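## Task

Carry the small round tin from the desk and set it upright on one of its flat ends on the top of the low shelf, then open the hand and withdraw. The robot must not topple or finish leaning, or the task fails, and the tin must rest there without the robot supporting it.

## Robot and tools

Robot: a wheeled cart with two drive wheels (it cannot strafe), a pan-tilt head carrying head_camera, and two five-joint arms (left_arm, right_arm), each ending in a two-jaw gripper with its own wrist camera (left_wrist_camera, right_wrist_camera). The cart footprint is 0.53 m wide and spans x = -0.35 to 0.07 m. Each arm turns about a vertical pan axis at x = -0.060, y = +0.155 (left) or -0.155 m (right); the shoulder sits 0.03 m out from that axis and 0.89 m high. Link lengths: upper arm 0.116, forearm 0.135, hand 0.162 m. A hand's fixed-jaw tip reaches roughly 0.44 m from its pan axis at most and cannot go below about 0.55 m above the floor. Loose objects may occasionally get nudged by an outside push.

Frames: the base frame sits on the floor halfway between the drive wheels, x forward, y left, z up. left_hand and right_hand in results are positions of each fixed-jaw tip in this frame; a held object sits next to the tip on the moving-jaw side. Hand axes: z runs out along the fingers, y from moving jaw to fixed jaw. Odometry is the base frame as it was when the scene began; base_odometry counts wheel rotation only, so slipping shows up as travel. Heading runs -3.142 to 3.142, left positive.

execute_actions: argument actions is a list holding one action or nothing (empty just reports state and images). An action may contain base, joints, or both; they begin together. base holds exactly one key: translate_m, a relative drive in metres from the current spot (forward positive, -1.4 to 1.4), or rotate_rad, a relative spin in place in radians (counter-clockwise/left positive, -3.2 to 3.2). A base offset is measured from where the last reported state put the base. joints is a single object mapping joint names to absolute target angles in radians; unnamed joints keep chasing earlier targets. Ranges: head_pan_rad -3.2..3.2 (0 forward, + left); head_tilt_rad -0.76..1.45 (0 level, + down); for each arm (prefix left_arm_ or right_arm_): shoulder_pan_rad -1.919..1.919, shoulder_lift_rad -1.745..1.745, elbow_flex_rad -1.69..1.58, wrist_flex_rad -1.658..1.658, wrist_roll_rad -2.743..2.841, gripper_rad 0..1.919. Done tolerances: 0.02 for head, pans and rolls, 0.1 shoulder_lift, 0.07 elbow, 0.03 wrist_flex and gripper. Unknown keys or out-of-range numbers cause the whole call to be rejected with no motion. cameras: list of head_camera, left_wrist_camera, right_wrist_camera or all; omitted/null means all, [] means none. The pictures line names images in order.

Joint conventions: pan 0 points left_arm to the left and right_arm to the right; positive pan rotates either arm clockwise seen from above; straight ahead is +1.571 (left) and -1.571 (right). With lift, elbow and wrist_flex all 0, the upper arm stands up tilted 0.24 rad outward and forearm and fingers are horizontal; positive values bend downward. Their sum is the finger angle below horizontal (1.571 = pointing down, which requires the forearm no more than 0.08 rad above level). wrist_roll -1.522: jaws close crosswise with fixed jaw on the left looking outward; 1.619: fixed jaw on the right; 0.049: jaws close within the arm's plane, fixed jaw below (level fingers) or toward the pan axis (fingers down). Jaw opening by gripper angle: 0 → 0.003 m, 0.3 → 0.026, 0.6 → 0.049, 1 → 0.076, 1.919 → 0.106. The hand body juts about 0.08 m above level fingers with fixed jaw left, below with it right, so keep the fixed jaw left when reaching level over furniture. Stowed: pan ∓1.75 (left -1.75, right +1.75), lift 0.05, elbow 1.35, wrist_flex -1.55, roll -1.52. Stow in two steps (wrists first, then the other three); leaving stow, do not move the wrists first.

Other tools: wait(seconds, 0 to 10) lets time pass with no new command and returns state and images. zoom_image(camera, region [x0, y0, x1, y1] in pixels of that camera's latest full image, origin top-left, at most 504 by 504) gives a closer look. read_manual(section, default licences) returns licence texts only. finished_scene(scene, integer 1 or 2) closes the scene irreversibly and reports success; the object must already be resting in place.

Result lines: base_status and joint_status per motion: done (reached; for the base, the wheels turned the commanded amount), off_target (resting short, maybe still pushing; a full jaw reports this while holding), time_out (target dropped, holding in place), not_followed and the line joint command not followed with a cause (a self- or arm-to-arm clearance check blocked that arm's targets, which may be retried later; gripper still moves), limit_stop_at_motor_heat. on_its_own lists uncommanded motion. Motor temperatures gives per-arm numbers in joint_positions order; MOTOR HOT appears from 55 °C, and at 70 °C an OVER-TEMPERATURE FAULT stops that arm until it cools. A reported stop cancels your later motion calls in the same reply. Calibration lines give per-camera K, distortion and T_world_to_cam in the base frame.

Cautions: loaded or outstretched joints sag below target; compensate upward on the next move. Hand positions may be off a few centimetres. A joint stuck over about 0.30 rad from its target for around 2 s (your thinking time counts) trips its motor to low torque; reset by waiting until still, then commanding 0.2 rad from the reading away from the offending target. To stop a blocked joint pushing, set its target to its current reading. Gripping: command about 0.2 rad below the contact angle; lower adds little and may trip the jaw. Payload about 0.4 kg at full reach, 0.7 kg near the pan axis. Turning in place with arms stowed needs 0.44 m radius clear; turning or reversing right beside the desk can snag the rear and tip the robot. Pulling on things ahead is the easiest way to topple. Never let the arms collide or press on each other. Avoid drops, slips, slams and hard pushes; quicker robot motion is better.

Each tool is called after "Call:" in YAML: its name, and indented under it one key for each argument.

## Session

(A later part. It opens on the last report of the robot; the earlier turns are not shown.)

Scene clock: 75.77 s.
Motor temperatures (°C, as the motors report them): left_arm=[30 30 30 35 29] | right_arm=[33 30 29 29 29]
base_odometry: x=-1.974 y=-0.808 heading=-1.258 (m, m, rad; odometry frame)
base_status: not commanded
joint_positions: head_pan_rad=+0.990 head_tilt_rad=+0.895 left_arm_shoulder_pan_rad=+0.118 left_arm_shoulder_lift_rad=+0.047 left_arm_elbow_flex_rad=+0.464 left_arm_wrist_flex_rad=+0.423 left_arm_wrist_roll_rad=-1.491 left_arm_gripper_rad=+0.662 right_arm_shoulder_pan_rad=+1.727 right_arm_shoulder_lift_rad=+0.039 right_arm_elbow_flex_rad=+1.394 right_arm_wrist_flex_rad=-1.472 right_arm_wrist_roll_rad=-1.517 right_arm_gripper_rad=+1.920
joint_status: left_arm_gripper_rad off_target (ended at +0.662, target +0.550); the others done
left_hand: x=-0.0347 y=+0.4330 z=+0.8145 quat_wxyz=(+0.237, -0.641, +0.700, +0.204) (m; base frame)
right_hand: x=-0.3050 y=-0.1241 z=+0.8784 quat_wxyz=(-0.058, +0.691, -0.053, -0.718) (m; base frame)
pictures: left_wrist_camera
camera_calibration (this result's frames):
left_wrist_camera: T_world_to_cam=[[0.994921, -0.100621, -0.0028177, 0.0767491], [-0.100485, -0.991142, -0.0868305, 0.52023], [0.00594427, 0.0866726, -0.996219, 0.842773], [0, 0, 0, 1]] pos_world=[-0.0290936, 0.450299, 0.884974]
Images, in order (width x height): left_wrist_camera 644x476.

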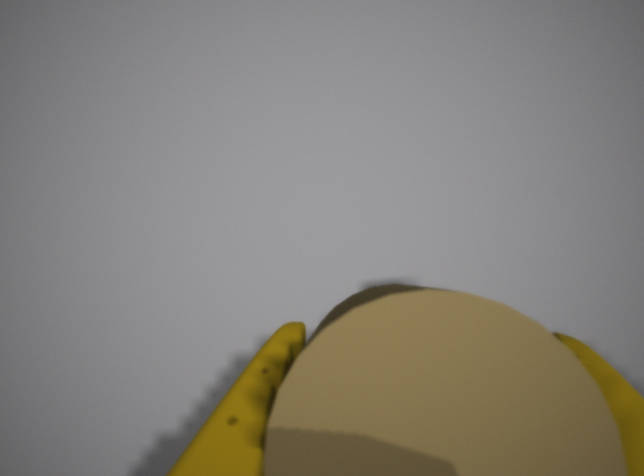

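Call:
execute_actions:
  actions:
    - {"joints":{"left_arm_shoulder_lift_rad":-0.4,"left_arm_gripper_rad":0.47}}
  cameras: []

Call:
execute_actions:
  actions:
    - {"base":{"translate_m":1.1},"joints":{"head_pan_rad":0,"head_tilt_rad":0.5}}
  cameras: ["head_camera"]

Call:
execute_actions:
  actions:
    - {"base":{"rotate_rad":-1.57},"joints":{"left_arm_shoulder_pan_rad":1.3}}
  cameras: []

Call:
execute_actions:
  actions:
    - {"base":{"translate_m":0.04}}
  cameras: []

Call:
execute_actions:
  actions:
    - {"base":{"rotate_rad":-1.57}}
  cameras: ["head_camera","left_wrist_camera"]

Scene clock: 83.10 s.
Motor temperatures (°C, as the motors report them): left_arm=[30 30 30 35 29] | right_arm=[33 30 29 29 29]
base_odometry: x=-1.974 y=-0.808 heading=-1.258 (m, m, rad; odometry frame)
base_status: not commanded
joint_positions: head_pan_rad=+0.990 head_tilt_rad=+0.895 left_arm_shoulder_pan_rad=+0.118 left_arm_shoulder_lift_rad=-0.361 left_arm_elbow_flex_rad=+0.487 left_arm_wrist_flex_rad=+0.423 left_arm_wrist_roll_rad=-1.491 left_arm_gripper_rad=+0.642 right_arm_shoulder_pan_rad=+1.727 right_arm_shoulder_lift_rad=+0.039 right_arm_elbow_flex_rad=+1.394 right_arm_wrist_flex_rad=-1.472 right_arm_wrist_roll_rad=-1.517 right_arm_gripper_rad=+1.920
joint_status: left_arm_gripper_rad off_target (ended at +0.642, target +0.470); the others done
left_hand: x=-0.0336 y=+0.4419 z=+0.9134 quat_wxyz=(+0.371, -0.589, +0.643, +0.319) (m; base frame)
right_hand: x=-0.3050 y=-0.1241 z=+0.8784 quat_wxyz=(-0.058, +0.691, -0.053, -0.718) (m; base frame)
pictures: none
No camera images: the call's "cameras" was empty. Leave "cameras" out to get every camera's image.

Scene clock: 89.37 s.
Motor temperatures (°C, as the motors report them): left_arm=[30 30 30 35 29] | right_arm=[33 30 29 29 29]
base_odometry: x=-1.635 y=-1.855 heading=-1.258 (m, m, rad; odometry frame)
base_status: done
joint_positions: head_pan_rad=+0.010 head_tilt_rad=+0.514 left_arm_shoulder_pan_rad=+0.117 left_arm_shoulder_lift_rad=-0.361 left_arm_elbow_flex_rad=+0.487 left_arm_wrist_flex_rad=+0.423 left_arm_wrist_roll_rad=-1.491 left_arm_gripper_rad=+0.642 right_arm_shoulder_pan_rad=+1.727 right_arm_shoulder_lift_rad=+0.039 right_arm_elbow_flex_rad=+1.394 right_arm_wrist_flex_rad=-1.472 right_arm_wrist_roll_rad=-1.517 right_arm_gripper_rad=+1.920
joint_status: all done
left_hand: x=-0.0341 y=+0.4420 z=+0.9134 quat_wxyz=(+0.371, -0.590, +0.643, +0.319) (m; base frame)
right_hand: x=-0.3050 y=-0.1241 z=+0.8784 quat_wxyz=(-0.058, +0.691, -0.053, -0.718) (m; base frame)
pictures: head_camera
camera_calibration (this result's frames):
head_camera: T_world_to_cam=[[-0.0158776, -0.999261, 0.0350191, -0.0419748], [-0.481097, -0.0230679, -0.876364, 1.03393], [0.876524, -0.0307621, -0.480375, 0.583472], [0, 0, 0, 1]] pos_world=[-0.0146746, -0.000144375, 1.18785]
Images, in order (width x height): head_camera 644x476.

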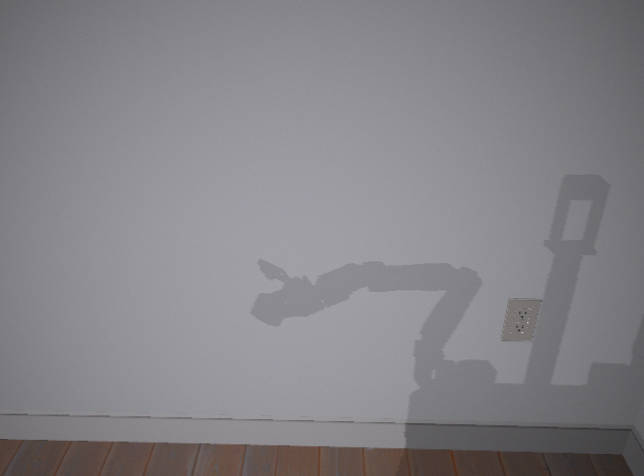

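Scene clock: 92.03 s.
Motor temperatures (°C, as the motors report them): left_arm=[30 30 30 35 29] | right_arm=[33 30 29 29 29]
base_odometry: x=-1.635 y=-1.854 heading=-2.827 (m, m, rad; odometry frame)
base_status: done
joint_positions: head_pan_rad=+0.010 head_tilt_rad=+0.514 left_arm_shoulder_pan_rad=+1.292 left_arm_shoulder_lift_rad=-0.363 left_arm_elbow_flex_rad=+0.487 left_arm_wrist_flex_rad=+0.423 left_arm_wrist_roll_rad=-1.491 left_arm_gripper_rad=+0.642 right_arm_shoulder_pan_rad=+1.727 right_arm_shoulder_lift_rad=+0.039 right_arm_elbow_flex_rad=+1.394 right_arm_wrist_flex_rad=-1.472 right_arm_wrist_roll_rad=-1.517 right_arm_gripper_rad=+1.920
joint_status: all done
left_hand: x=+0.2147 y=+0.2417 z=+0.9138 quat_wxyz=(+0.486, -0.135, +0.861, +0.061) (m; base frame)
right_hand: x=-0.3050 y=-0.1241 z=+0.8784 quat_wxyz=(-0.058, +0.691, -0.053, -0.718) (m; base frame)
pictures: none
No camera images: the call's "cameras" was empty. Leave "cameras" out to get every camera's image.

Scene clock: 93.07 s.
Motor temperatures (°C, as the motors report them): left_arm=[30 30 30 35 29] | right_arm=[33 30 29 29 29]
base_odometry: x=-1.674 y=-1.867 heading=-2.828 (m, m, rad; odometry frame)
base_status: done
joint_positions: head_pan_rad=+0.010 head_tilt_rad=+0.513 left_arm_shoulder_pan_rad=+1.292 left_arm_shoulder_lift_rad=-0.365 left_arm_elbow_flex_rad=+0.487 left_arm_wrist_flex_rad=+0.423 left_arm_wrist_roll_rad=-1.491 left_arm_gripper_rad=+0.642 right_arm_shoulder_pan_rad=+1.727 right_arm_shoulder_lift_rad=+0.039 right_arm_elbow_flex_rad=+1.394 right_arm_wrist_flex_rad=-1.472 right_arm_wrist_roll_rad=-1.517 right_arm_gripper_rad=+1.920
joint_status: not commanded
left_hand: x=+0.2147 y=+0.2417 z=+0.9142 quat_wxyz=(+0.487, -0.134, +0.861, +0.061) (m; base frame)
right_hand: x=-0.3050 y=-0.1241 z=+0.8784 quat_wxyz=(-0.058, +0.691, -0.053, -0.718) (m; base frame)
pictures: none
No camera images: the call's "cameras" was empty. Leave "cameras" out to get every camera's image.

Scene clock: 95.73 s.
Motor temperatures (°C, as the motors report them): left_arm=[30 30 30 35 29] | right_arm=[33 30 29 29 29]
base_odometry: x=-1.673 y=-1.867 heading=+1.886 (m, m, rad; odometry frame)
base_status: done
joint_positions: head_pan_rad=+0.010 head_tilt_rad=+0.513 left_arm_shoulder_pan_rad=+1.292 left_arm_shoulder_lift_rad=-0.365 left_arm_elbow_flex_rad=+0.487 left_arm_wrist_flex_rad=+0.423 left_arm_wrist_roll_rad=-1.491 left_arm_gripper_rad=+0.642 right_arm_shoulder_pan_rad=+1.727 right_arm_shoulder_lift_rad=+0.039 right_arm_elbow_flex_rad=+1.394 right_arm_wrist_flex_rad=-1.472 right_arm_wrist_roll_rad=-1.517 right_arm_gripper_rad=+1.920
joint_status: not commanded
left_hand: x=+0.2147 y=+0.2417 z=+0.9142 quat_wxyz=(+0.487, -0.134, +0.861, +0.061) (m; base frame)
right_hand: x=-0.3050 y=-0.1241 z=+0.8784 quat_wxyz=(-0.058, +0.691, -0.053, -0.718) (m; base frame)
pictures: head_camera, left_wrist_camera
camera_calibration (this result's frames):
head_camera: T_world_to_cam=[[-0.0159509, -0.99926, 0.0350139, -0.0419722], [-0.480922, -0.0230343, -0.876461, 1.03405], [0.876618, -0.0308193, -0.480198, 0.583273], [0, 0, 0, 1]] pos_world=[-0.0146821, -0.000146592, 1.18786]
left_wrist_camera: T_world_to_cam=[[0.291946, -0.956426, 0.00406541, 0.161122], [-0.850017, -0.261409, -0.457314, 0.687619], [0.43845, 0.130055, -0.889296, 0.7561], [0, 0, 0, 1]] pos_world=[0.205937, 0.235516, 0.986199]
Images, in order (width x height): head_camera 644x476, left_wrist_camera 644x476.

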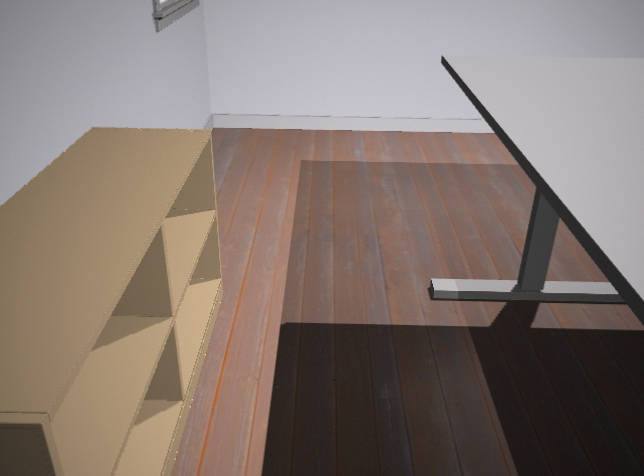

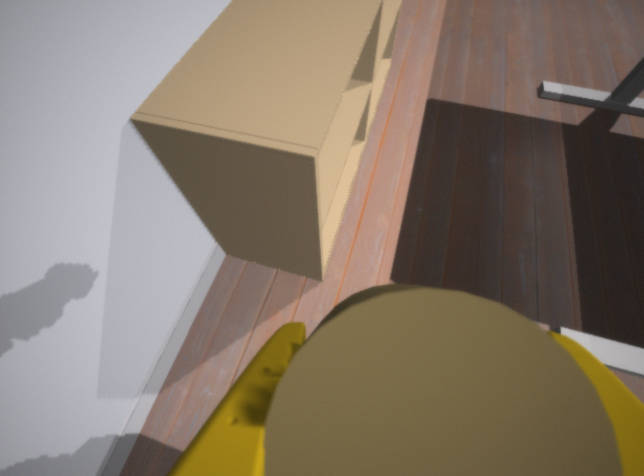

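Call:
execute_actions:
  actions:
    - {"base":{"translate_m":1.1},"joints":{"head_pan_rad":1.2,"head_tilt_rad":0.9}}
  cameras: []

Call:
execute_actions:
  actions:
    - {"joints":{"left_arm_shoulder_pan_rad":0.15,"left_arm_shoulder_lift_rad":0.6,"left_arm_elbow_flex_rad":-0.5,"left_arm_wrist_flex_rad":0.4}}
  cameras: []

Call:
execute_actions:
  actions:
    - {"joints":{"left_arm_shoulder_lift_rad":1.4,"left_arm_wrist_flex_rad":0.0}}
  cameras: ["head_camera","left_wrist_camera"]

Scene clock: 104.83 s.
Motor temperatures (°C, as the motors report them): left_arm=[30 30 30 35 29] | right_arm=[33 30 29 29 29]
base_odometry: x=-2.013 y=-0.821 heading=+1.888 (m, m, rad; odometry frame)
base_status: done
joint_positions: head_pan_rad=+1.190 head_tilt_rad=+0.895 left_arm_shoulder_pan_rad=+1.292 left_arm_shoulder_lift_rad=-0.365 left_arm_elbow_flex_rad=+0.487 left_arm_wrist_flex_rad=+0.423 left_arm_wrist_roll_rad=-1.491 left_arm_gripper_rad=+0.642 right_arm_shoulder_pan_rad=+1.727 right_arm_shoulder_lift_rad=+0.039 right_arm_elbow_flex_rad=+1.394 right_arm_wrist_flex_rad=-1.472 right_arm_wrist_roll_rad=-1.517 right_arm_gripper_rad=+1.920
joint_status: all done
left_hand: x=+0.2147 y=+0.2417 z=+0.9142 quat_wxyz=(+0.487, -0.134, +0.861, +0.061) (m; base frame)
right_hand: x=-0.3050 y=-0.1241 z=+0.8784 quat_wxyz=(-0.058, +0.691, -0.053, -0.718) (m; base frame)
pictures: none
No camera images: the call's "cameras" was empty. Leave "cameras" out to get every camera's image.

Scene clock: 106.40 s.
Motor temperatures (°C, as the motors report them): left_arm=[30 30 30 35 29] | right_arm=[33 30 29 29 29]
base_odometry: x=-2.013 y=-0.821 heading=+1.888 (m, m, rad; odometry frame)
base_status: not commanded
joint_positions: head_pan_rad=+1.190 head_tilt_rad=+0.895 left_arm_shoulder_pan_rad=+0.157 left_arm_shoulder_lift_rad=+0.620 left_arm_elbow_flex_rad=-0.459 left_arm_wrist_flex_rad=+0.423 left_arm_wrist_roll_rad=-1.491 left_arm_gripper_rad=+0.642 right_arm_shoulder_pan_rad=+1.727 right_arm_shoulder_lift_rad=+0.039 right_arm_elbow_flex_rad=+1.394 right_arm_wrist_flex_rad=-1.472 right_arm_wrist_roll_rad=-1.517 right_arm_gripper_rad=+1.920
joint_status: all done
left_hand: x=-0.0073 y=+0.5378 z=+0.8640 quat_wxyz=(+0.365, -0.582, +0.661, +0.302) (m; base frame)
right_hand: x=-0.3050 y=-0.1241 z=+0.8784 quat_wxyz=(-0.058, +0.691, -0.053, -0.718) (m; base frame)
pictures: none
No camera images: the call's "cameras" was empty. Leave "cameras" out to get every camera's image.

Scene clock: 107.73 s.
Motor temperatures (°C, as the motors report them): left_arm=[30 30 30 35 29] | right_arm=[33 30 29 29 29]
base_odometry: x=-2.013 y=-0.821 heading=+1.888 (m, m, rad; odometry frame)
base_status: not commanded
joint_positions: head_pan_rad=+1.190 head_tilt_rad=+0.895 left_arm_shoulder_pan_rad=+0.157 left_arm_shoulder_lift_rad=+1.418 left_arm_elbow_flex_rad=-0.470 left_arm_wrist_flex_rad=+0.019 left_arm_wrist_roll_rad=-1.491 left_arm_gripper_rad=+0.642 right_arm_shoulder_pan_rad=+1.727 right_arm_shoulder_lift_rad=+0.039 right_arm_elbow_flex_rad=+1.394 right_arm_wrist_flex_rad=-1.472 right_arm_wrist_roll_rad=-1.517 right_arm_gripper_rad=+1.920
joint_status: all done
left_hand: x=-0.0177 y=+0.4719 z=+0.6445 quat_wxyz=(+0.229, -0.631, +0.716, +0.190) (m; base frame)
right_hand: x=-0.3050 y=-0.1241 z=+0.8784 quat_wxyz=(-0.058, +0.691, -0.053, -0.718) (m; base frame)
pictures: head_camera, left_wrist_camera
camera_calibration (this result's frames):
head_camera: T_world_to_cam=[[0.923455, -0.381387, 0.0421281, -0.00600853], [-0.270196, -0.724296, -0.634342, 0.765271], [0.272443, 0.574403, -0.771904, 0.89063], [0, 0, 0, 1]] pos_world=[-0.0303244, 0.0404103, 1.17318]
left_wrist_camera: T_world_to_cam=[[0.990315, -0.138797, -0.00341112, 0.0816113], [-0.138781, -0.988895, -0.0531724, 0.522318], [0.00400691, 0.0531308, -0.99858, 0.687307], [0, 0, 0, 1]] pos_world=[-0.0110872, 0.491328, 0.714382]
Images, in order (width x height): head_camera 644x476, left_wrist_camera 644x476.

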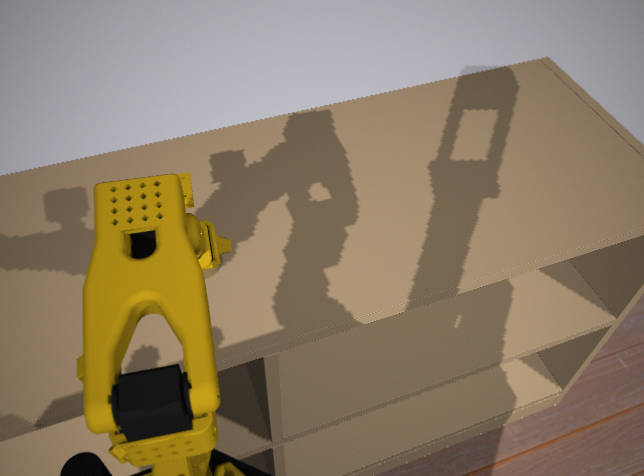

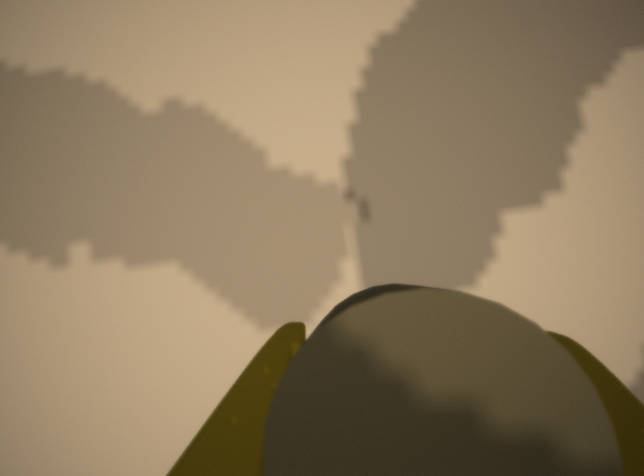

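Call:
execute_actions:
  actions:
    - {"joints":{"left_arm_shoulder_lift_rad":1.55,"left_arm_wrist_flex_rad":-0.15}}
  cameras: ["left_wrist_camera"]

Scene clock: 109.27 s.
Motor temperatures (°C, as the motors report them): left_arm=[30 30 30 35 29] | right_arm=[33 30 29 29 29]
base_odometry: x=-2.013 y=-0.821 heading=+1.888 (m, m, rad; odometry frame)
base_status: not commanded
joint_positions: head_pan_rad=+1.190 head_tilt_rad=+0.895 left_arm_shoulder_pan_rad=+0.157 left_arm_shoulder_lift_rad=+1.565 left_arm_elbow_flex_rad=-0.473 left_arm_wrist_flex_rad=-0.131 left_arm_wrist_roll_rad=-1.491 left_arm_gripper_rad=+0.642 right_arm_shoulder_pan_rad=+1.727 right_arm_shoulder_lift_rad=+0.039 right_arm_elbow_flex_rad=+1.394 right_arm_wrist_flex_rad=-1.472 right_arm_wrist_roll_rad=-1.517 right_arm_gripper_rad=+1.920
joint_status: all done
left_hand: x=-0.0206 y=+0.4539 z=+0.6174 quat_wxyz=(+0.231, -0.631, +0.716, +0.191) (m; base frame)
right_hand: x=-0.3050 y=-0.1241 z=+0.8784 quat_wxyz=(-0.058, +0.691, -0.053, -0.718) (m; base frame)
pictures: left_wrist_camera
camera_calibration (this result's frames):
left_wrist_camera: T_world_to_cam=[[0.990318, -0.138776, -0.0033035, 0.0817615], [-0.138727, -0.988554, -0.0592977, 0.506381], [0.00496343, 0.0591818, -0.998235, 0.658281], [0, 0, 0, 1]] pos_world=[-0.0139886, 0.472973, 0.687416]
Images, in order (width x height): left_wrist_camera 644x476.

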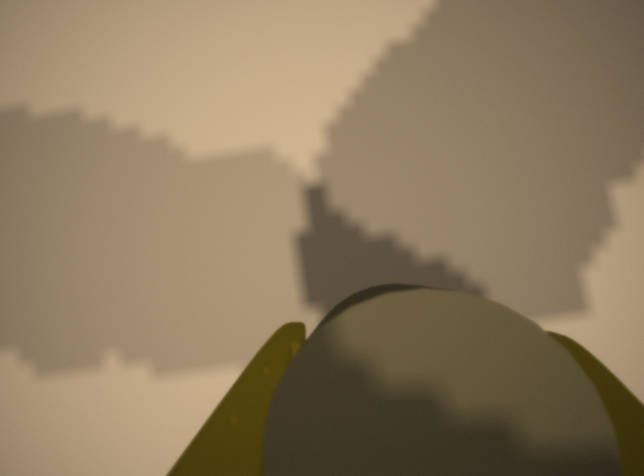

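Call:
execute_actions:
  actions:
    - {"joints":{"left_arm_shoulder_lift_rad":1.7,"left_arm_wrist_flex_rad":-0.28}}
  cameras: ["left_wrist_camera"]

Scene clock: 110.67 s.
Motor temperatures (°C, as the motors report them): left_arm=[30 30 30 35 29] | right_arm=[33 30 29 29 29]
base_odometry: x=-2.013 y=-0.821 heading=+1.888 (m, m, rad; odometry frame)
base_status: not commanded
joint_positions: head_pan_rad=+1.190 head_tilt_rad=+0.895 left_arm_shoulder_pan_rad=+0.157 left_arm_shoulder_lift_rad=+1.647 left_arm_elbow_flex_rad=-0.501 left_arm_wrist_flex_rad=-0.280 left_arm_wrist_roll_rad=-1.491 left_arm_gripper_rad=+0.642 right_arm_shoulder_pan_rad=+1.727 right_arm_shoulder_lift_rad=+0.039 right_arm_elbow_flex_rad=+1.394 right_arm_wrist_flex_rad=-1.472 right_arm_wrist_roll_rad=-1.517 right_arm_gripper_rad=+1.920
joint_status: all done
left_hand: x=-0.0201 y=+0.4570 z=+0.6142 quat_wxyz=(+0.266, -0.621, +0.704, +0.220) (m; base frame)
right_hand: x=-0.3050 y=-0.1241 z=+0.8784 quat_wxyz=(-0.058, +0.691, -0.053, -0.718) (m; base frame)
pictures: left_wrist_camera
camera_calibration (this result's frames):
left_wrist_camera: T_world_to_cam=[[0.990355, -0.138545, -0.00162192, 0.0805583], [-0.137143, -0.978536, -0.153812, 0.562814], [0.0197227, 0.152551, -0.988099, 0.606312], [0, 0, 0, 1]] pos_world=[-0.0145532, 0.469402, 0.685794]
Images, in order (width x height): left_wrist_camera 644x476.

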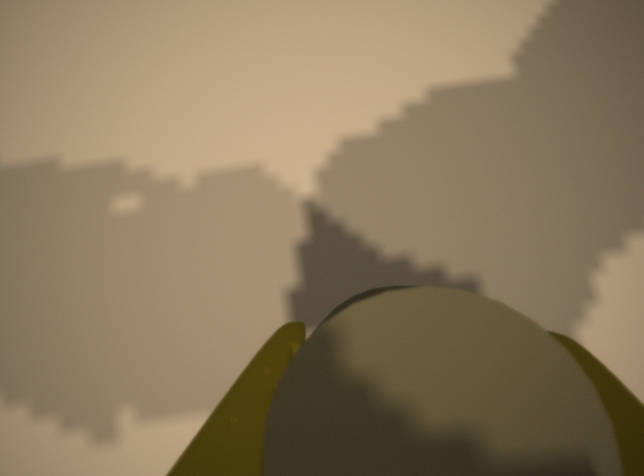

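Call:
execute_actions:
  actions:
    - {"joints":{"left_arm_shoulder_lift_rad":1.63,"left_arm_wrist_flex_rad":-0.22,"left_arm_gripper_rad":1.3}}
  cameras: []

Call:
execute_actions:
  actions:
    - {"joints":{"left_arm_shoulder_lift_rad":0.5}}
  cameras: []

Call:
execute_actions:
  actions:
    - {"joints":{"left_arm_shoulder_pan_rad":1.2}}
  cameras: ["head_camera"]

Scene clock: 113.13 s.
Motor temperatures (°C, as the motors report them): left_arm=[30 30 30 35 29] | right_arm=[33 30 29 29 29]
base_odometry: x=-2.013 y=-0.821 heading=+1.888 (m, m, rad; odometry frame)
base_status: not commanded
joint_positions: head_pan_rad=+1.190 head_tilt_rad=+0.895 left_arm_shoulder_pan_rad=+0.155 left_arm_shoulder_lift_rad=+1.637 left_arm_elbow_flex_rad=-0.499 left_arm_wrist_flex_rad=-0.234 left_arm_wrist_roll_rad=-1.491 left_arm_gripper_rad=+1.290 right_arm_shoulder_pan_rad=+1.727 right_arm_shoulder_lift_rad=+0.039 right_arm_elbow_flex_rad=+1.394 right_arm_wrist_flex_rad=-1.472 right_arm_wrist_roll_rad=-1.517 right_arm_gripper_rad=+1.920
joint_status: all done
left_hand: x=-0.0211 y=+0.4536 z=+0.6118 quat_wxyz=(+0.252, -0.625, +0.708, +0.209) (m; base frame)
right_hand: x=-0.3050 y=-0.1241 z=+0.8784 quat_wxyz=(-0.058, +0.691, -0.053, -0.718) (m; base frame)
pictures: none
No camera images: the call's "cameras" was empty. Leave "cameras" out to get every camera's image.

Scene clock: 114.57 s.
Motor temperatures (°C, as the motors report them): left_arm=[30 30 30 35 29] | right_arm=[33 30 29 29 29]
base_odometry: x=-2.013 y=-0.821 heading=+1.888 (m, m, rad; odometry frame)
base_status: not commanded
joint_positions: head_pan_rad=+1.190 head_tilt_rad=+0.895 left_arm_shoulder_pan_rad=+0.155 left_arm_shoulder_lift_rad=+0.560 left_arm_elbow_flex_rad=-0.493 left_arm_wrist_flex_rad=-0.226 left_arm_wrist_roll_rad=-1.491 left_arm_gripper_rad=+1.291 right_arm_shoulder_pan_rad=+1.727 right_arm_shoulder_lift_rad=+0.039 right_arm_elbow_flex_rad=+1.394 right_arm_wrist_flex_rad=-1.472 right_arm_wrist_roll_rad=-1.517 right_arm_gripper_rad=+1.920
joint_status: all done
left_hand: x=-0.0046 y=+0.5588 z=+0.9955 quat_wxyz=(+0.586, -0.429, +0.486, +0.486) (m; base frame)
right_hand: x=-0.3050 y=-0.1241 z=+0.8784 quat_wxyz=(-0.058, +0.691, -0.053, -0.718) (m; base frame)
pictures: none
No camera images: the call's "cameras" was empty. Leave "cameras" out to get every camera's image.

Scene clock: 116.03 s.
Motor temperatures (°C, as the motors report them): left_arm=[30 30 30 35 29] | right_arm=[33 30 29 29 29]
base_odometry: x=-2.013 y=-0.821 heading=+1.888 (m, m, rad; odometry frame)
base_status: not commanded
joint_positions: head_pan_rad=+1.190 head_tilt_rad=+0.895 left_arm_shoulder_pan_rad=+1.194 left_arm_shoulder_lift_rad=+0.560 left_arm_elbow_flex_rad=-0.493 left_arm_wrist_flex_rad=-0.226 left_arm_wrist_roll_rad=-1.491 left_arm_gripper_rad=+1.291 right_arm_shoulder_pan_rad=+1.727 right_arm_shoulder_lift_rad=+0.039 right_arm_elbow_flex_rad=+1.394 right_arm_wrist_flex_rad=-1.472 right_arm_wrist_roll_rad=-1.517 right_arm_gripper_rad=+1.920
joint_status: all done
left_hand: x=+0.3160 y=+0.3122 z=+0.9955 quat_wxyz=(+0.750, -0.131, +0.635, +0.131) (m; base frame)
right_hand: x=-0.3050 y=-0.1241 z=+0.8784 quat_wxyz=(-0.058, +0.691, -0.053, -0.718) (m; base frame)
pictures: head_camera
camera_calibration (this result's frames):
head_camera: T_world_to_cam=[[0.923455, -0.381387, 0.0421281, -0.00600857], [-0.270196, -0.724298, -0.63434, 0.765268], [0.272442, 0.574401, -0.771906, 0.890632], [0, 0, 0, 1]] pos_world=[-0.0303243, 0.0404104, 1.17318]
Images, in order (width x height): head_camera 644x476.

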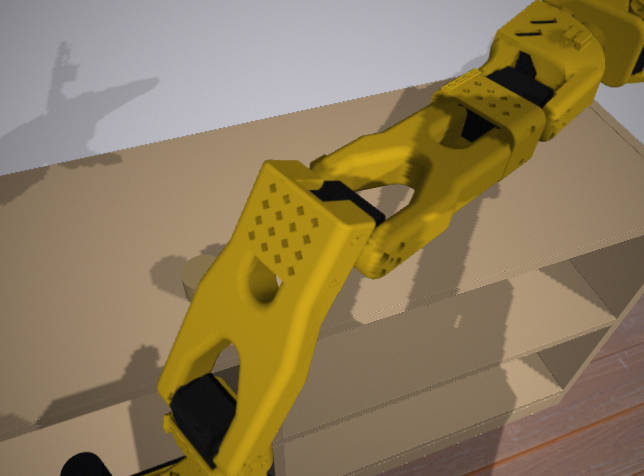

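Call:
finished_scene:
  scene: 2

The scene is finished: the task was done.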